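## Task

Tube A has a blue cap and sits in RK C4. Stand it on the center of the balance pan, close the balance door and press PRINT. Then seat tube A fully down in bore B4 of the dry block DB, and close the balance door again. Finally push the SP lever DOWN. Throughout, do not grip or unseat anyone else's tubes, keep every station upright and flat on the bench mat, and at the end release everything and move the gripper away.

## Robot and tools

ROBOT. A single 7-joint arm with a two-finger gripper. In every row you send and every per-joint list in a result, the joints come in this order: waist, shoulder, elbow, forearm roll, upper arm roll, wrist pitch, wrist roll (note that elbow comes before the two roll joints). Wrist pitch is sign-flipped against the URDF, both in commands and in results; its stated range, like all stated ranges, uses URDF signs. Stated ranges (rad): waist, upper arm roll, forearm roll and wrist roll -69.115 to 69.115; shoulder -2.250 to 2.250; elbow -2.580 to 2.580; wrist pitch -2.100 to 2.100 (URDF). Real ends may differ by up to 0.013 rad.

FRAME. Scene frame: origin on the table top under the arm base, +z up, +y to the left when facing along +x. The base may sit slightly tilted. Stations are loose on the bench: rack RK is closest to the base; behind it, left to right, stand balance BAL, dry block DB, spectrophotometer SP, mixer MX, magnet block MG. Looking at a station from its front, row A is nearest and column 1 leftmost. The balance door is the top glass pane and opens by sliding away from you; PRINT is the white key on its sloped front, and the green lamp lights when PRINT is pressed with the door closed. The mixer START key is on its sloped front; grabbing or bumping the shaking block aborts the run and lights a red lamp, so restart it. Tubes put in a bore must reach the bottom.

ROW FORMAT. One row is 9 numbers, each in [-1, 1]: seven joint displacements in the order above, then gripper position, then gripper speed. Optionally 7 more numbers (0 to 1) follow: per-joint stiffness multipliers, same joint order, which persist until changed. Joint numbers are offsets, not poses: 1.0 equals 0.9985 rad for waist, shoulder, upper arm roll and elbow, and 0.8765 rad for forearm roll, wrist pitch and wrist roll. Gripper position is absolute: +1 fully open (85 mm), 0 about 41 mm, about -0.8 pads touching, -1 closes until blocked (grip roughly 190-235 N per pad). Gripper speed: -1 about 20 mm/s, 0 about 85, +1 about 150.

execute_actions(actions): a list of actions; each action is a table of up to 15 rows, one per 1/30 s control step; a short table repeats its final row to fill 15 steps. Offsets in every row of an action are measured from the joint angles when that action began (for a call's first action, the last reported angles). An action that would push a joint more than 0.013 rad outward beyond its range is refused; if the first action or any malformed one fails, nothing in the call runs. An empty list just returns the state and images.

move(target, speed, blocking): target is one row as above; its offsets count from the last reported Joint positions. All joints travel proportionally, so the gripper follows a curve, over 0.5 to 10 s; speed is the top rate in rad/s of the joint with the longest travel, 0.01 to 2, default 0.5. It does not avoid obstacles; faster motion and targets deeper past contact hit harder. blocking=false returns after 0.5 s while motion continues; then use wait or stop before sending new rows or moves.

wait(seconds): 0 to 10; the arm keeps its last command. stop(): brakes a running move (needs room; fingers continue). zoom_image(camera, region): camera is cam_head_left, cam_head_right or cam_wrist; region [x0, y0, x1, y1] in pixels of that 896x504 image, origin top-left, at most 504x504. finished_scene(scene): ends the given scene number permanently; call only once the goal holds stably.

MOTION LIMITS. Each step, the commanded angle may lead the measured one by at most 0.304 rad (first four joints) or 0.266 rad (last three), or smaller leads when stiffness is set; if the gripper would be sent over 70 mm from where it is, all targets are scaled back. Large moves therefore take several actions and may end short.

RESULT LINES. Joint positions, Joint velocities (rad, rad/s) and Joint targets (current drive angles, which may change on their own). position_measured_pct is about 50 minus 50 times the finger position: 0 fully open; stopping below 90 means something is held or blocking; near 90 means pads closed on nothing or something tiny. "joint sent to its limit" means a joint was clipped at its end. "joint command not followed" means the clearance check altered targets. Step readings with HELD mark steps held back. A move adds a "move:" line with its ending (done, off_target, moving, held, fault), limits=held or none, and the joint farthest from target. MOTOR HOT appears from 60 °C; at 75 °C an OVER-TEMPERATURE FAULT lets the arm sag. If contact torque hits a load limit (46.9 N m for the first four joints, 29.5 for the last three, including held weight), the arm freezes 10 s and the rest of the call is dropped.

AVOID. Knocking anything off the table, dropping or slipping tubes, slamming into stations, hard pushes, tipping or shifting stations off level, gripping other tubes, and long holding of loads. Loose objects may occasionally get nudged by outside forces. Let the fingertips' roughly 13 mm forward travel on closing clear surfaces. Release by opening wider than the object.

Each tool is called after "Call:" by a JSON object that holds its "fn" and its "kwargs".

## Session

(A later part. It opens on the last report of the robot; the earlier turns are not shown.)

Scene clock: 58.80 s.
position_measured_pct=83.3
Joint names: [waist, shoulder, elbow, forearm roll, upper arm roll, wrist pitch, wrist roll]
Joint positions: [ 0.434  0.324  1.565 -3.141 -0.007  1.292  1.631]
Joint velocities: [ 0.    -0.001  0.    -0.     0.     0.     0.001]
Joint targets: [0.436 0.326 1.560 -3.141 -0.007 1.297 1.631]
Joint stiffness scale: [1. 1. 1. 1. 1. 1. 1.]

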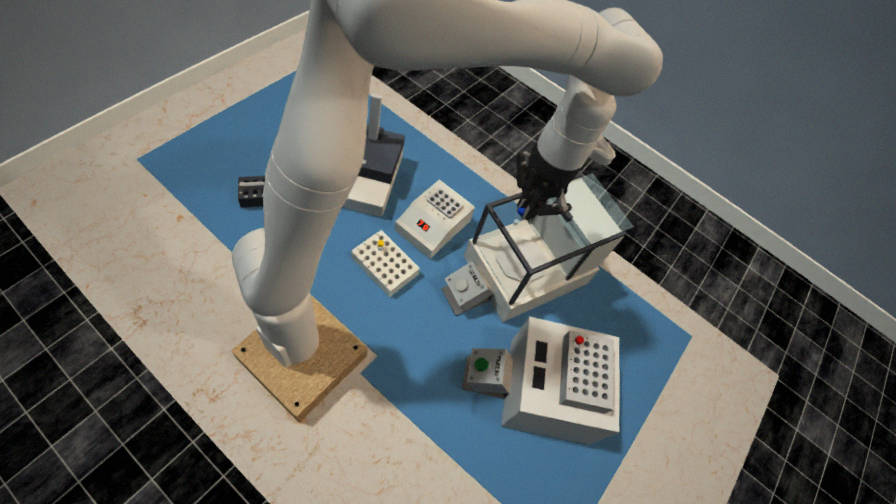

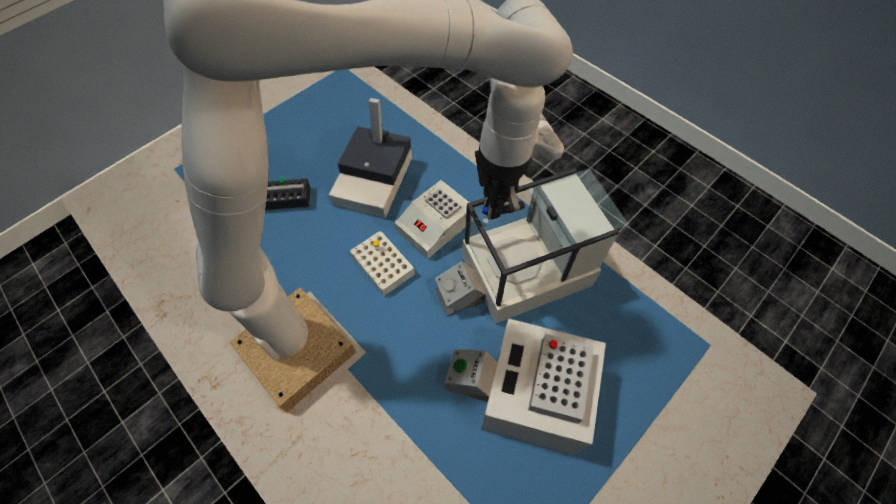

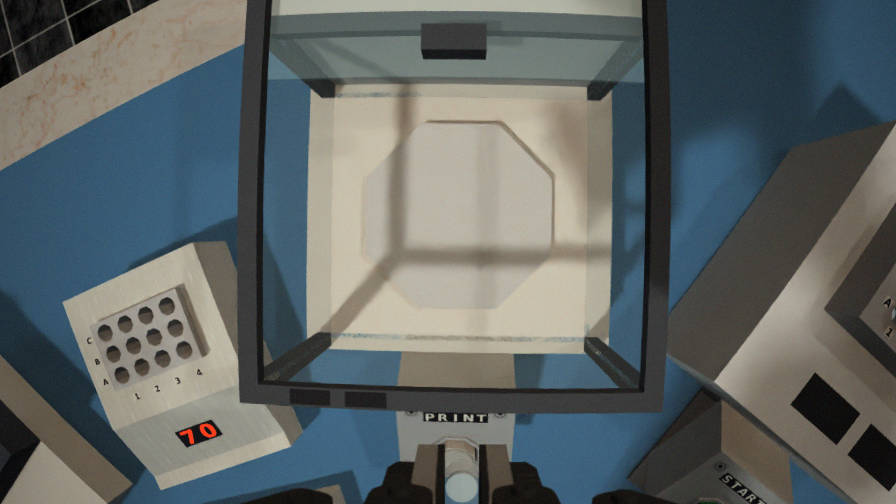

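Call:
{"fn": "move", "kwargs": {"target": [0,0.2,-0.28,0,0,0.092,0,-0.8,0]}}

Scene clock: 64.57 s.
position_measured_pct=83.3
Joint names: [waist, shoulder, elbow, forearm roll, upper arm roll, wrist pitch, wrist roll]
Joint positions: [ 0.434  0.522  1.29  -3.141 -0.007  1.367  1.631]
Joint velocities: [-0.     0.003 -0.001 -0.     0.     0.001  0.001]
Joint targets: [0.434 0.524 1.285 -3.141 -0.007 1.373 1.631]
Joint stiffness scale: [1. 1. 1. 1. 1. 1. 1.]
move: done; limits=none; farthest joint: the elbow, 0.005 radians from its target (0.279 radians at the start)

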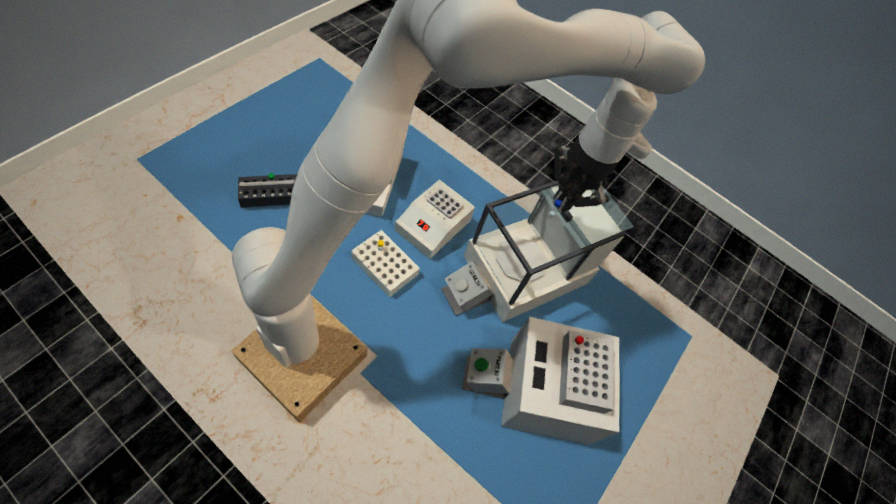

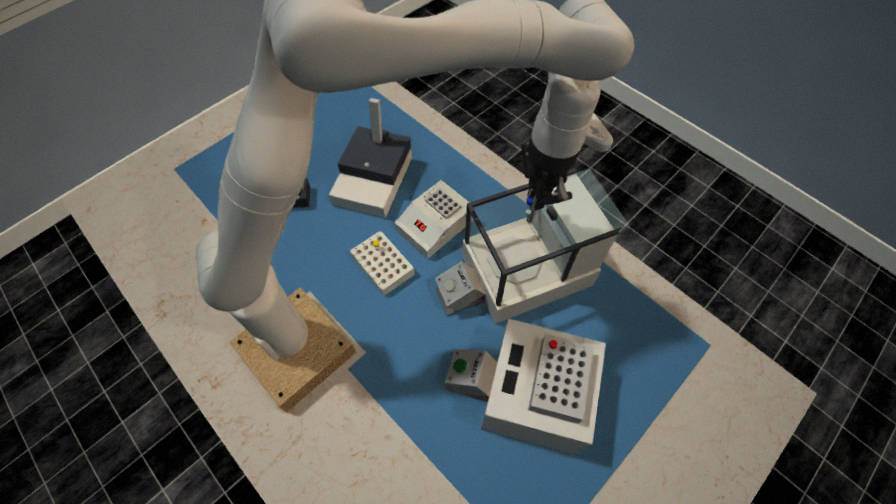

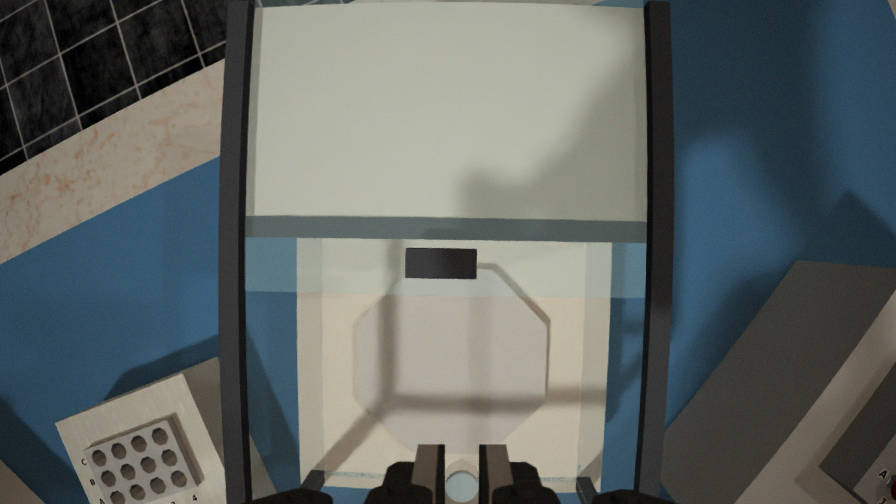

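Call:
{"fn": "move", "kwargs": {"target": [-0.013,0.135,0.217,0,0,-0.398,0,-0.8,0], "speed": 0.3}}

Scene clock: 73.73 s.
position_measured_pct=83.3
Joint names: [waist, shoulder, elbow, forearm roll, upper arm roll, wrist pitch, wrist roll]
Joint positions: [ 0.423  0.654  1.502 -3.141 -0.007  1.024  1.631]
Joint velocities: [ 0.001  0.001  0.    -0.     0.    -0.    -0.   ]
Joint targets: [0.421 0.657 1.507 -3.141 -0.007 1.019 1.631]
Joint stiffness scale: [1. 1. 1. 1. 1. 1. 1.]
move: done; limits=none; farthest joint: the wrist pitch, 0.006 radians from its target (0.349 radians at the start)

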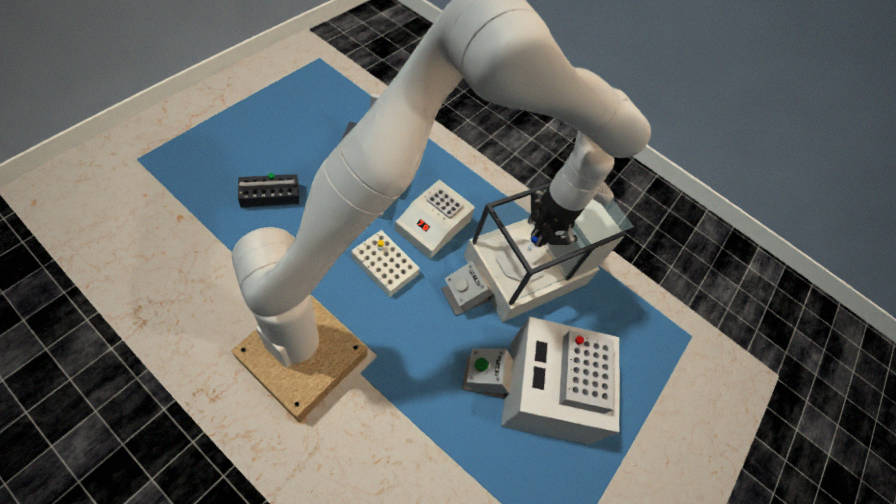

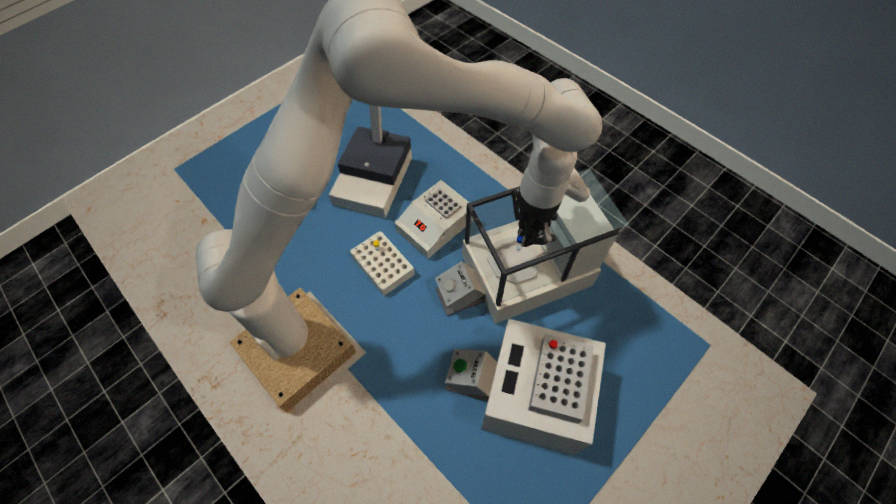

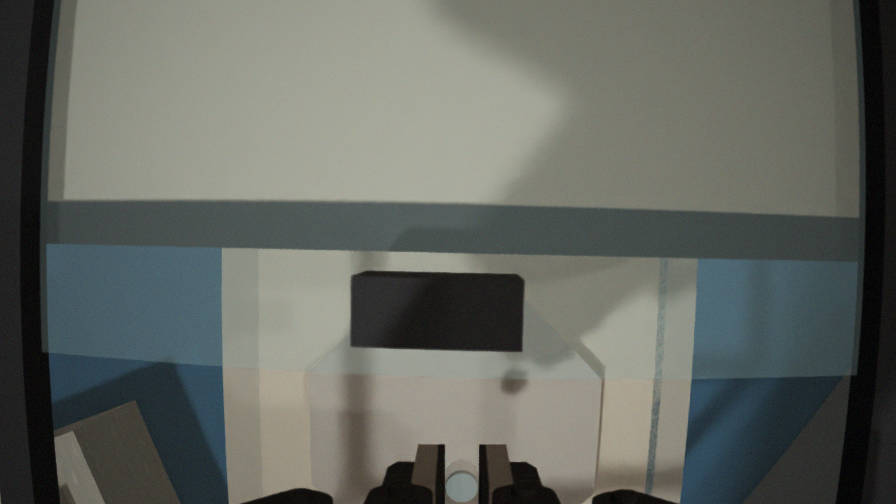

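Call:
{"fn": "move", "kwargs": {"target": [0,0.058,0.046,0,0,-0.116,0,-0.8,0], "speed": 0.1}}

Call:
{"fn": "zoom_image", "kwargs": {"camera": "cam_head_right", "region": [450,170,630,300]}}

Scene clock: 80.23 s.
position_measured_pct=83.3
Joint names: [waist, shoulder, elbow, forearm roll, upper arm roll, wrist pitch, wrist roll]
Joint positions: [ 0.423  0.71   1.543 -3.141 -0.007  0.927  1.631]
Joint velocities: [-0.     0.001  0.    -0.001  0.     0.     0.   ]
Joint targets: [0.423 0.712 1.548 -3.141 -0.007 0.922 1.631]
Joint stiffness scale: [1. 1. 1. 1. 1. 1. 1.]
move: done; limits=none; farthest joint: the elbow, 0.005 radians from its target (0.046 radians at the start)

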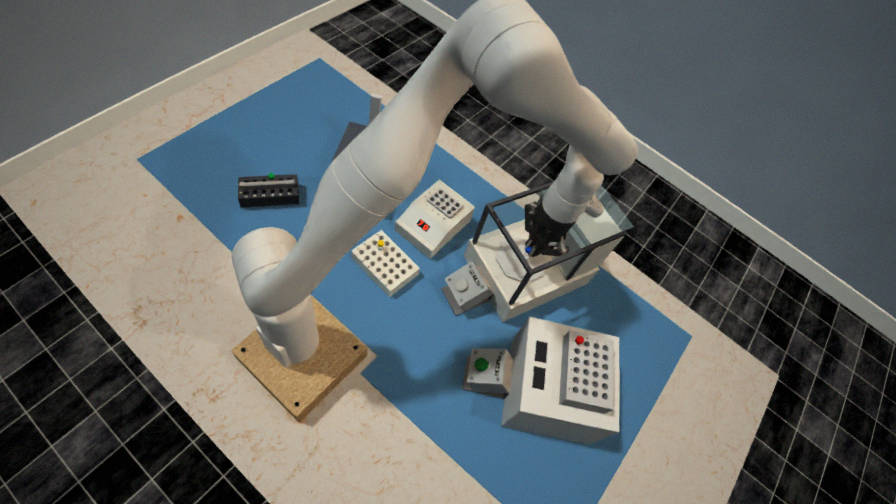

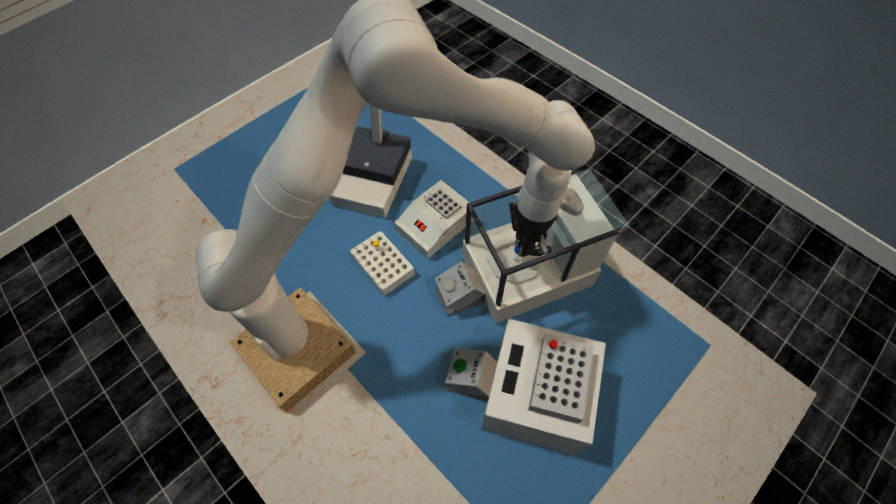

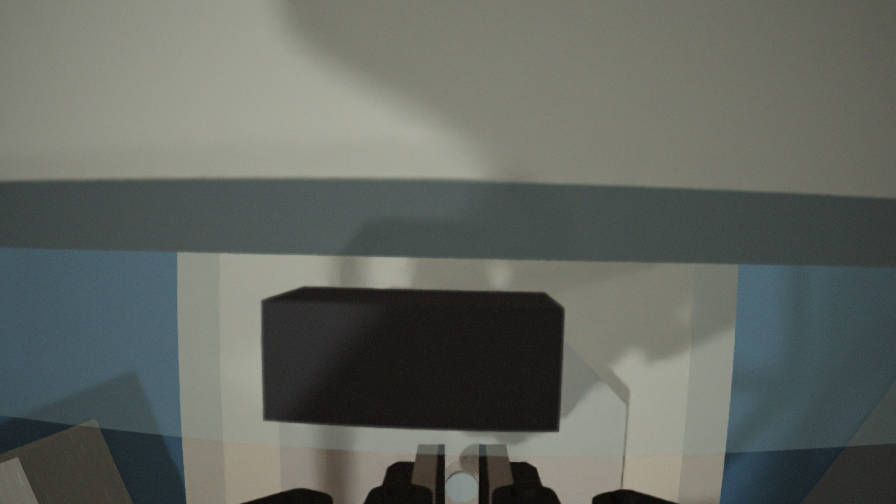

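Region (450, 170, 630, 300) of cam_head_right's 896x504 image, scaled by 2.800, with more detail than that image has.

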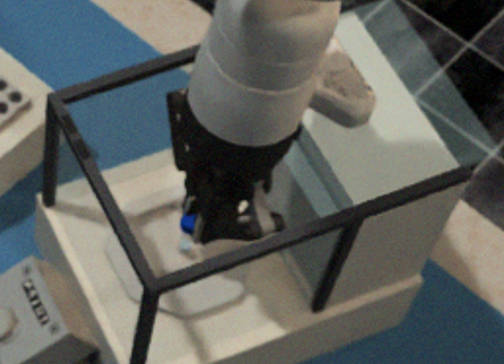

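Call:
{"fn": "move", "kwargs": {"target": [0,0.014,0.012,0,0,-0.027,0,-0.8,0], "speed": 0.03}}

Scene clock: 83.23 s.
position_measured_pct=83.3
Joint names: [waist, shoulder, elbow, forearm roll, upper arm roll, wrist pitch, wrist roll]
Joint positions: [ 0.423  0.715  1.547 -3.141 -0.007  0.914  1.631]
Joint velocities: [ 0.     0.001 -0.     0.001 -0.     0.    -0.   ]
Joint targets: [0.423 0.724 1.555 -3.141 -0.007 0.904 1.631]
Joint stiffness scale: [1. 1. 1. 1. 1. 1. 1.]
move: off_target; limits=none; farthest joint: the wrist pitch, 0.011 radians from its target (0.024 radians at the start)

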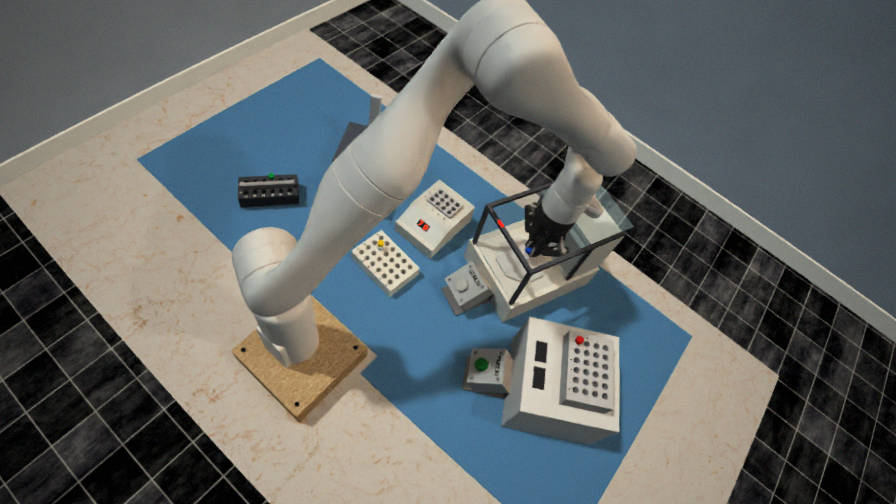

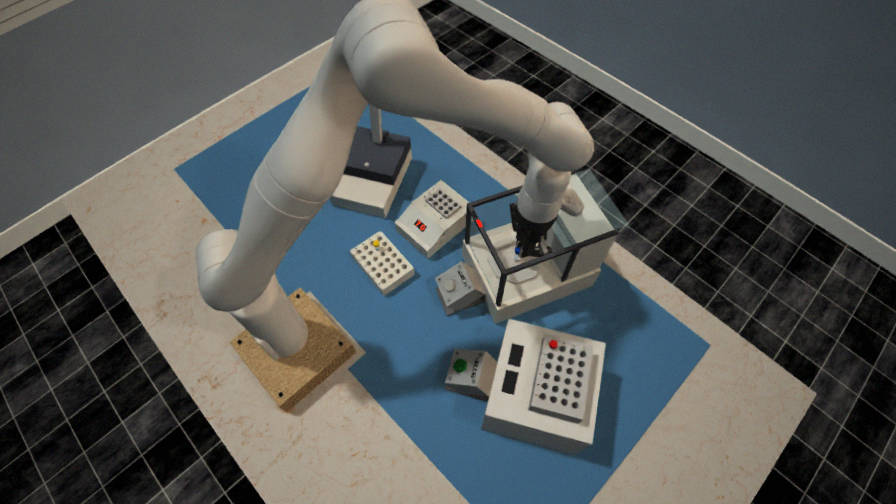

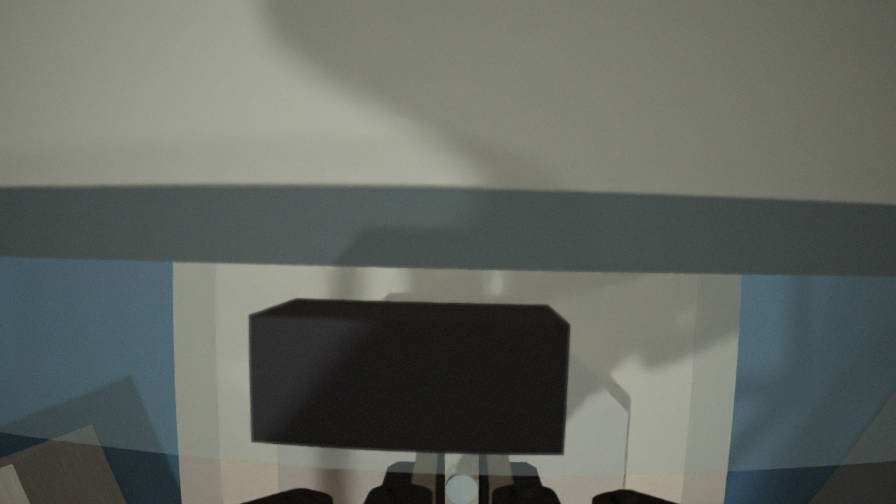

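Call:
{"fn": "move", "kwargs": {"target": [0,-0.003,0,0,0,0.006,0,-0.8,0], "speed": 0.03}}

Call:
{"fn": "move", "kwargs": {"target": [0,0,0,0,0,0,0,-0.3,-0.5]}}

Call:
{"fn": "move", "kwargs": {"target": [0,-0.195,-0.262,0,0,0.525,0,-0.3,0], "speed": 0.4}}

Scene clock: 87.63 s.
position_measured_pct=83.3
Joint names: [waist, shoulder, elbow, forearm roll, upper arm roll, wrist pitch, wrist roll]
Joint positions: [ 0.423  0.713  1.547 -3.141 -0.007  0.915  1.631]
Joint velocities: [ 0.     0.     0.001 -0.    -0.001 -0.     0.   ]
Joint targets: [0.423 0.712 1.547 -3.141 -0.007 0.919 1.631]
Joint stiffness scale: [1. 1. 1. 1. 1. 1. 1.]
move: done; limits=none; farthest joint: the wrist pitch, 0.005 radians from its target (0.005 radians at the start)

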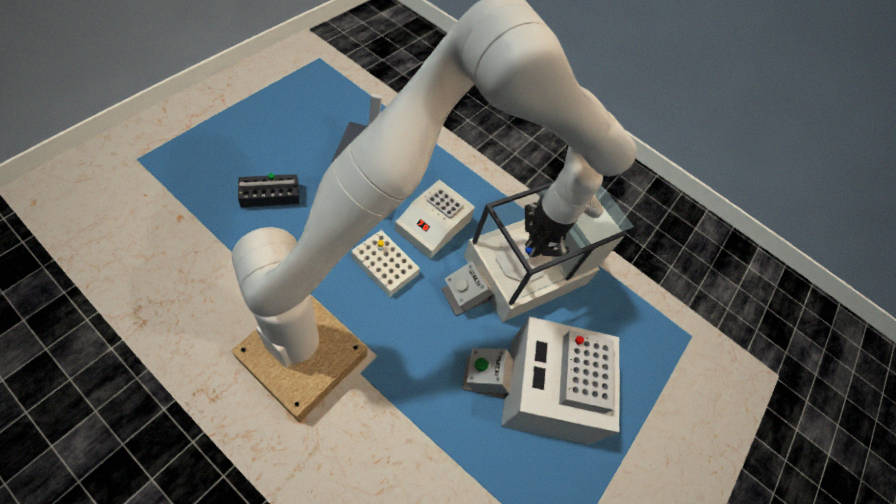

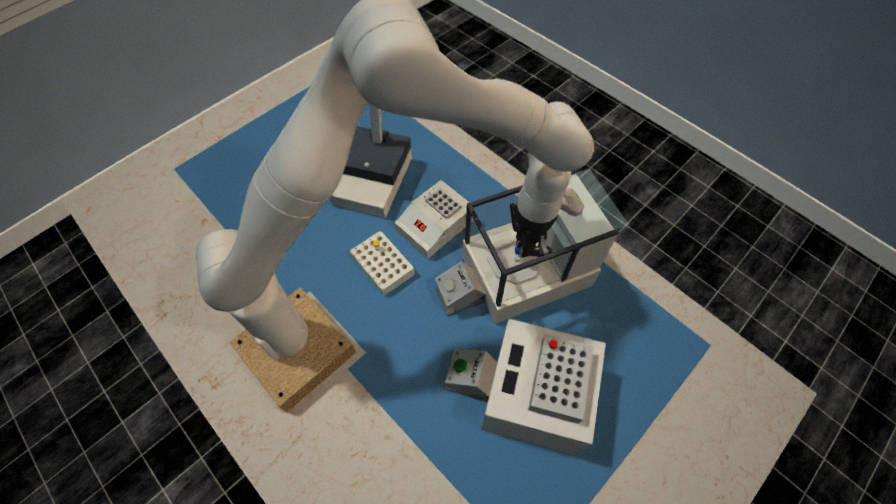

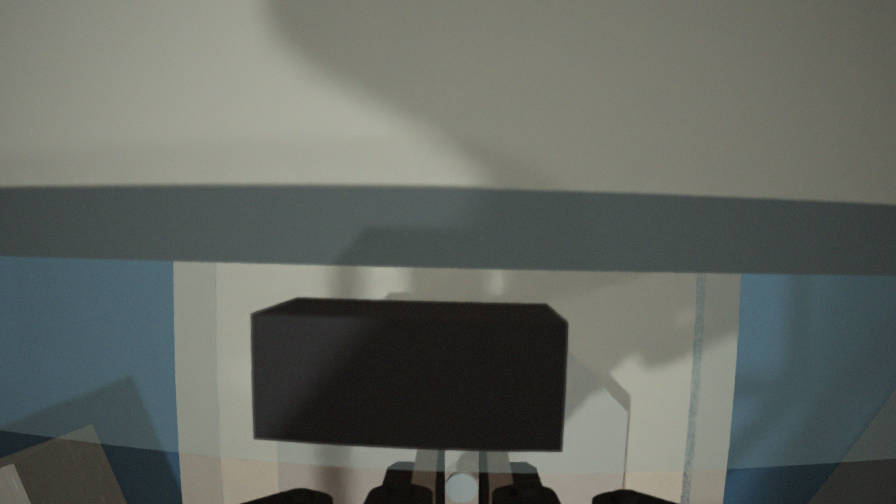

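Scene clock: 88.30 s.
position_measured_pct=65.1
Joint names: [waist, shoulder, elbow, forearm roll, upper arm roll, wrist pitch, wrist roll]
Joint positions: [ 0.423  0.713  1.547 -3.141 -0.007  0.915  1.631]
Joint velocities: [ 0.    -0.     0.     0.001  0.     0.001 -0.001]
Joint targets: [0.423 0.713 1.547 -3.141 -0.007 0.915 1.631]
Joint stiffness scale: [1. 1. 1. 1. 1. 1. 1.]
move: done; limits=none; farthest joint: the waist, 0.000 radians from its target (0.000 radians at the start)

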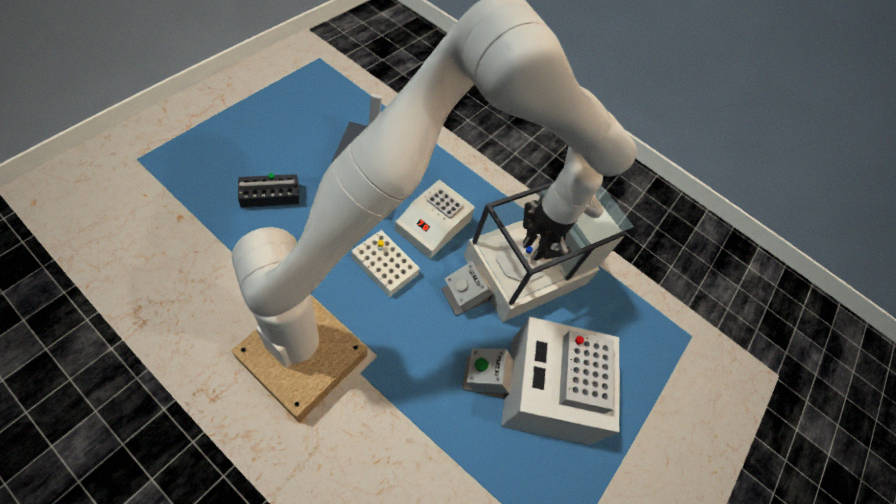

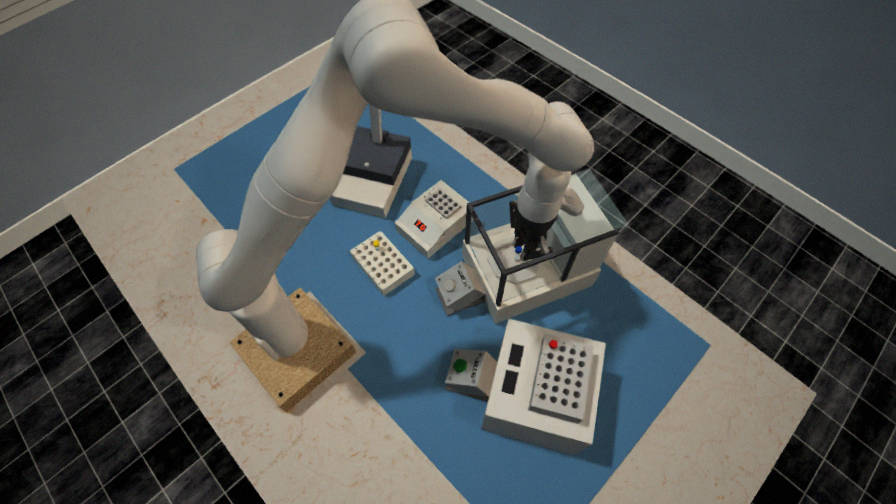

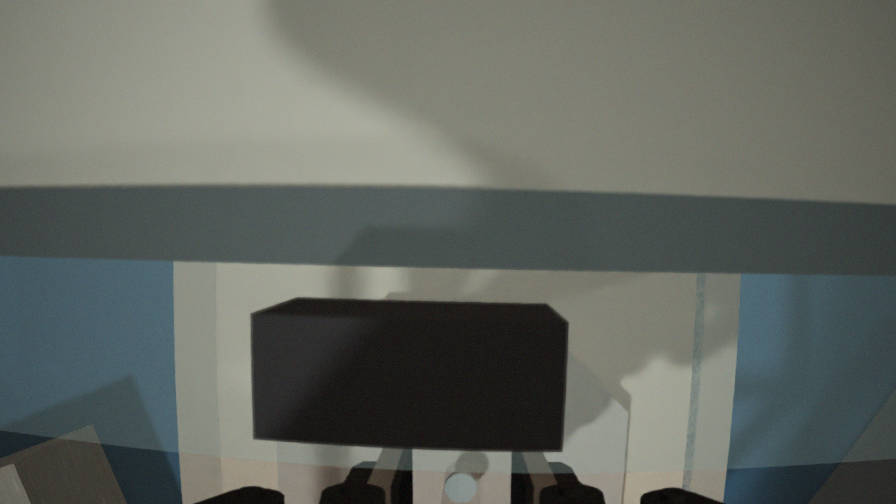

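Scene clock: 89.93 s.
position_measured_pct=65.1
Joint names: [waist, shoulder, elbow, forearm roll, upper arm roll, wrist pitch, wrist roll]
Joint positions: [ 0.423  0.521  1.29  -3.141 -0.007  1.37   1.631]
Joint velocities: [-0.    -0.002 -0.    -0.     0.     0.     0.   ]
Joint targets: [0.423 0.519 1.285 -3.141 -0.007 1.375 1.631]
Joint stiffness scale: [1. 1. 1. 1. 1. 1. 1.]
move: done; limits=none; farthest joint: the wrist pitch, 0.006 radians from its target (0.461 radians at the start)

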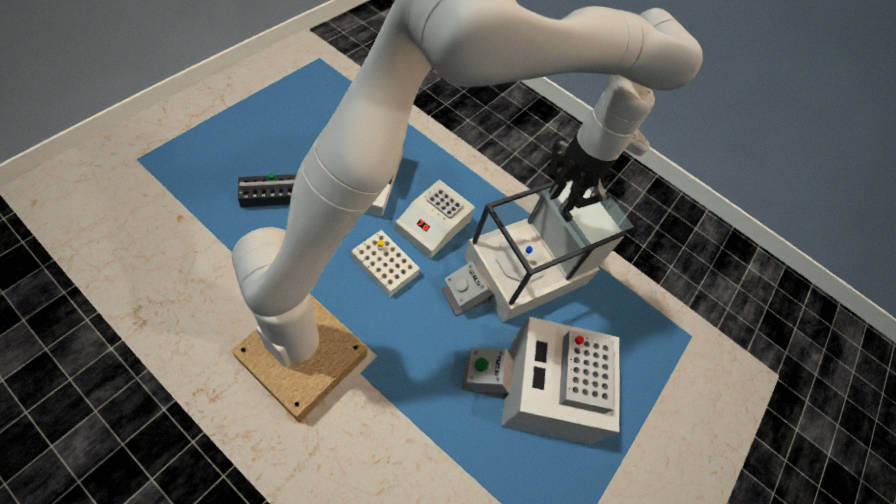

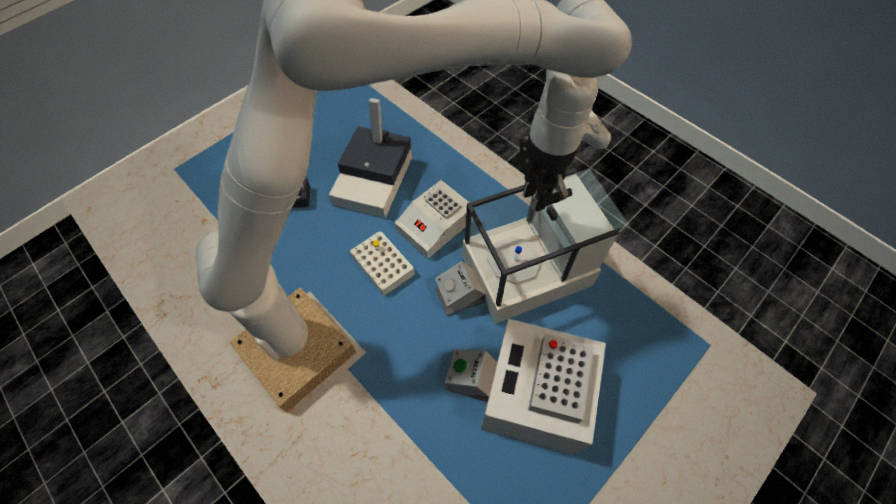

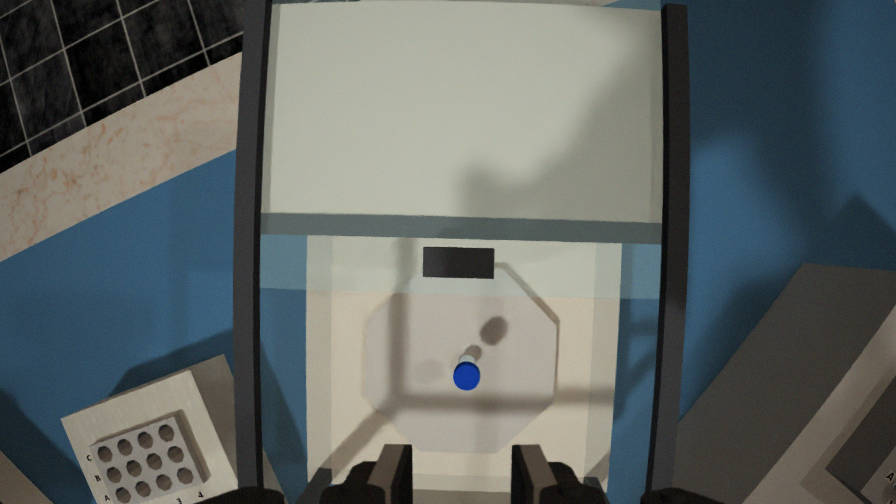

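Call:
{"fn": "move", "kwargs": {"target": [-0.006,0.183,-0.23,0,0,0.055,0,0.1,0]}}

Scene clock: 96.90 s.
position_measured_pct=45.2
Joint names: [waist, shoulder, elbow, forearm roll, upper arm roll, wrist pitch, wrist roll]
Joint positions: [ 0.42   0.701  1.065 -3.141 -0.007  1.413  1.631]
Joint velocities: [-0.001  0.004 -0.001 -0.     0.     0.     0.001]
Joint targets: [0.417 0.704 1.060 -3.141 -0.007 1.418 1.631]
Joint stiffness scale: [1. 1. 1. 1. 1. 1. 1.]
move: done; limits=none; farthest joint: the wrist pitch, 0.006 radians from its target (0.049 radians at the start)

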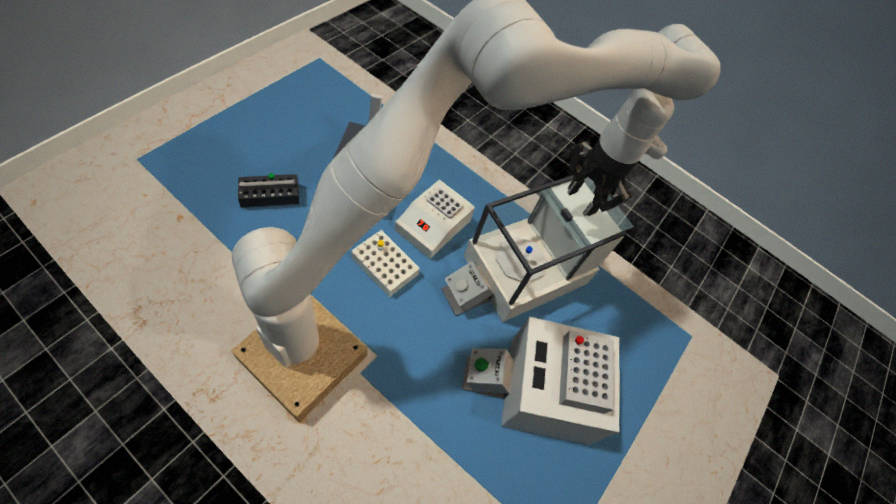

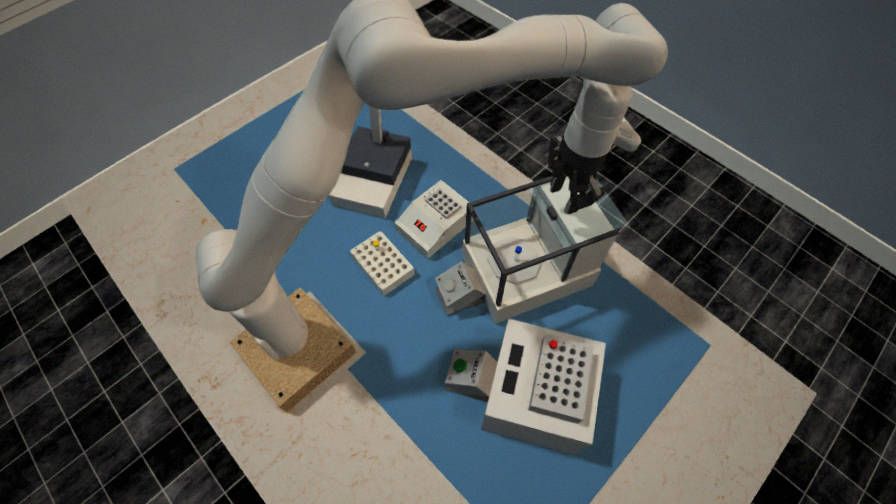

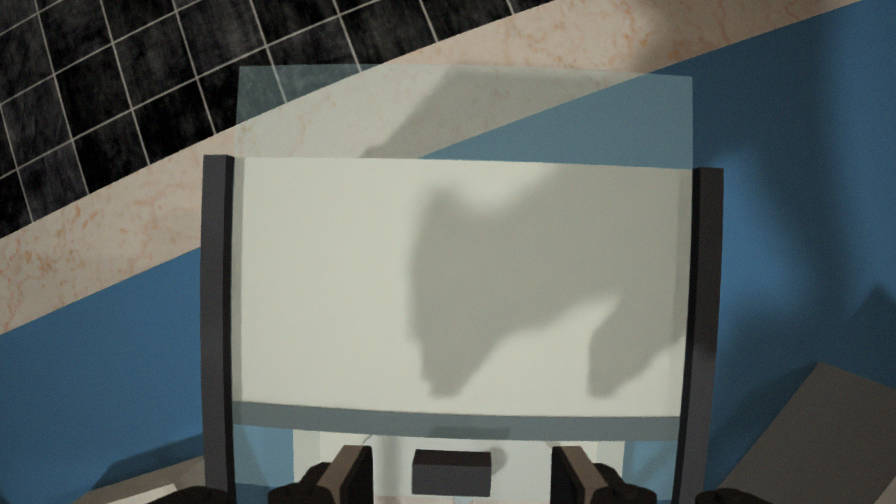

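Call:
{"fn": "move", "kwargs": {"target": [-0.009,0.029,0.086,0,0,-0.129,0,0.1,0], "speed": 0.15}}

Call:
{"fn": "move", "kwargs": {"target": [0,0,0,0,0,0,0,-0.45,0]}}

Scene clock: 101.20 s.
position_measured_pct=45.2
Joint names: [waist, shoulder, elbow, forearm roll, upper arm roll, wrist pitch, wrist roll]
Joint positions: [ 0.413  0.728  1.146 -3.141 -0.007  1.305  1.631]
Joint velocities: [-0.001  0.002  0.002  0.001 -0.001 -0.001 -0.001]
Joint targets: [0.411 0.730 1.151 -3.141 -0.007 1.300 1.631]
Joint stiffness scale: [1. 1. 1. 1. 1. 1. 1.]
move: done; limits=none; farthest joint: the elbow, 0.005 radians from its target (0.086 radians at the start)

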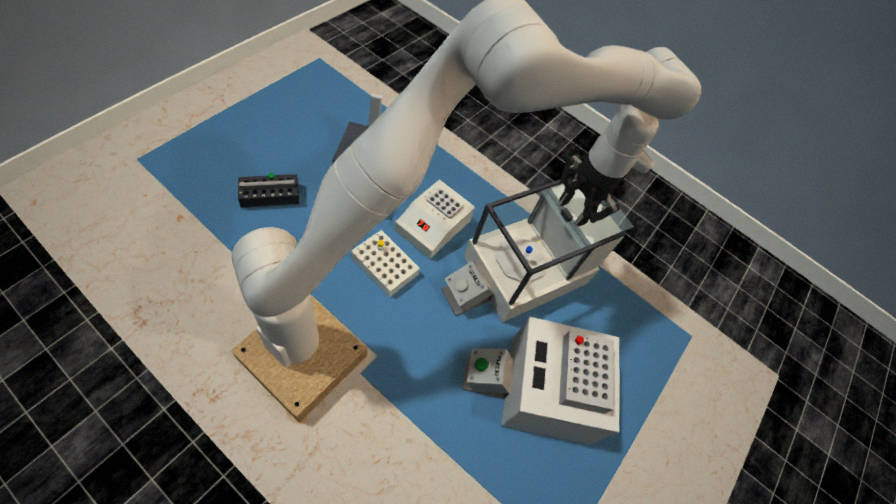

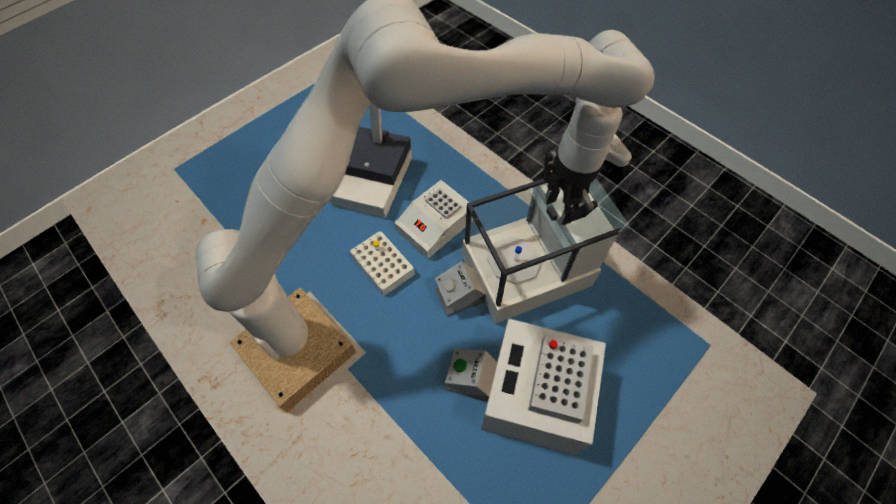

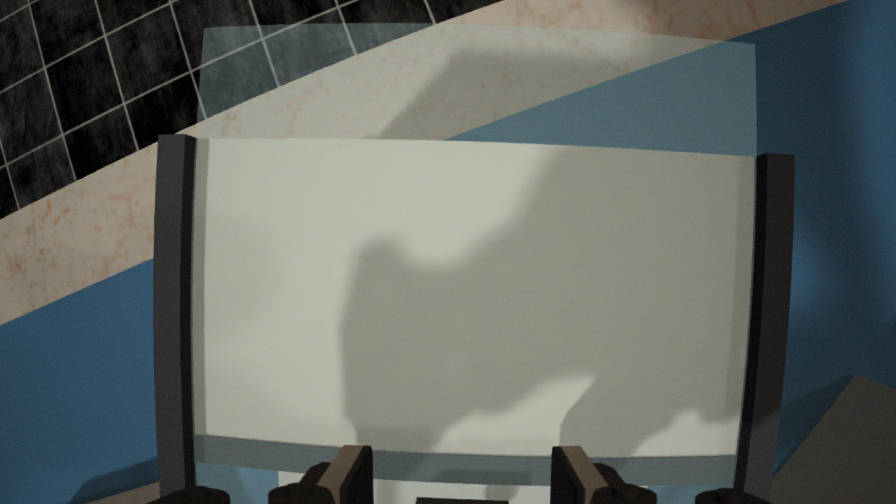

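Scene clock: 101.77 s.
position_measured_pct=69.4
Joint names: [waist, shoulder, elbow, forearm roll, upper arm roll, wrist pitch, wrist roll]
Joint positions: [ 0.413  0.728  1.146 -3.141 -0.007  1.305  1.631]
Joint velocities: [-0. -0.  0. -0. -0.  0.  0.]
Joint targets: [0.413 0.728 1.146 -3.141 -0.007 1.305 1.631]
Joint stiffness scale: [1. 1. 1. 1. 1. 1. 1.]
move: done; limits=none; farthest joint: the waist, 0.000 radians from its target (0.000 radians at the start)

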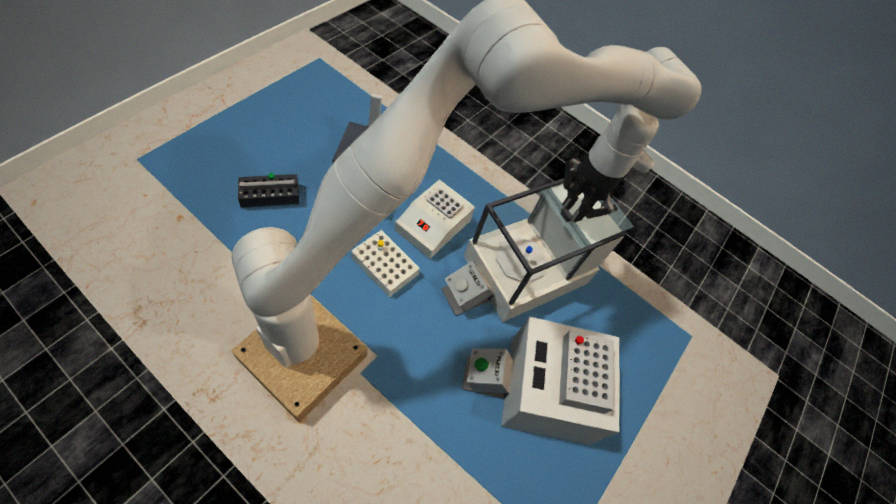

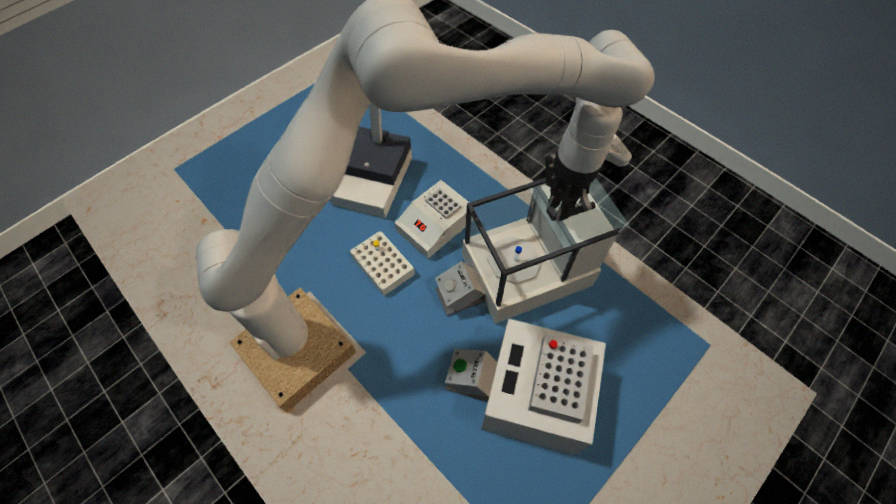

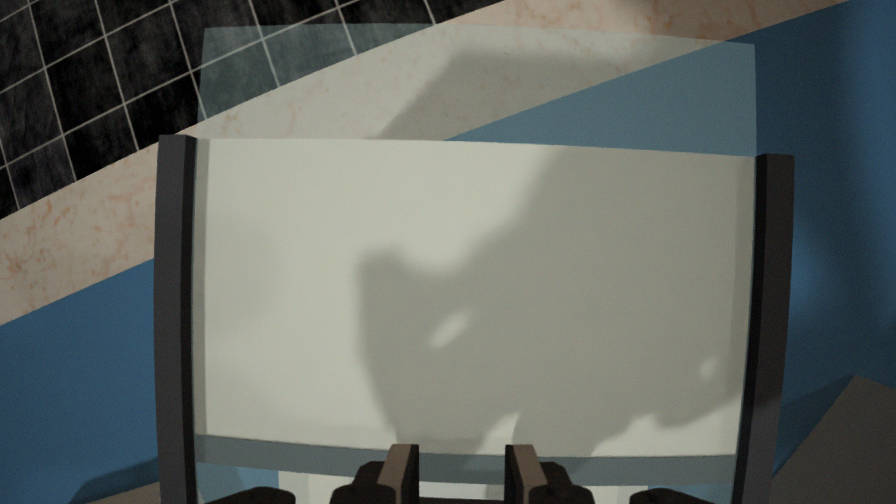

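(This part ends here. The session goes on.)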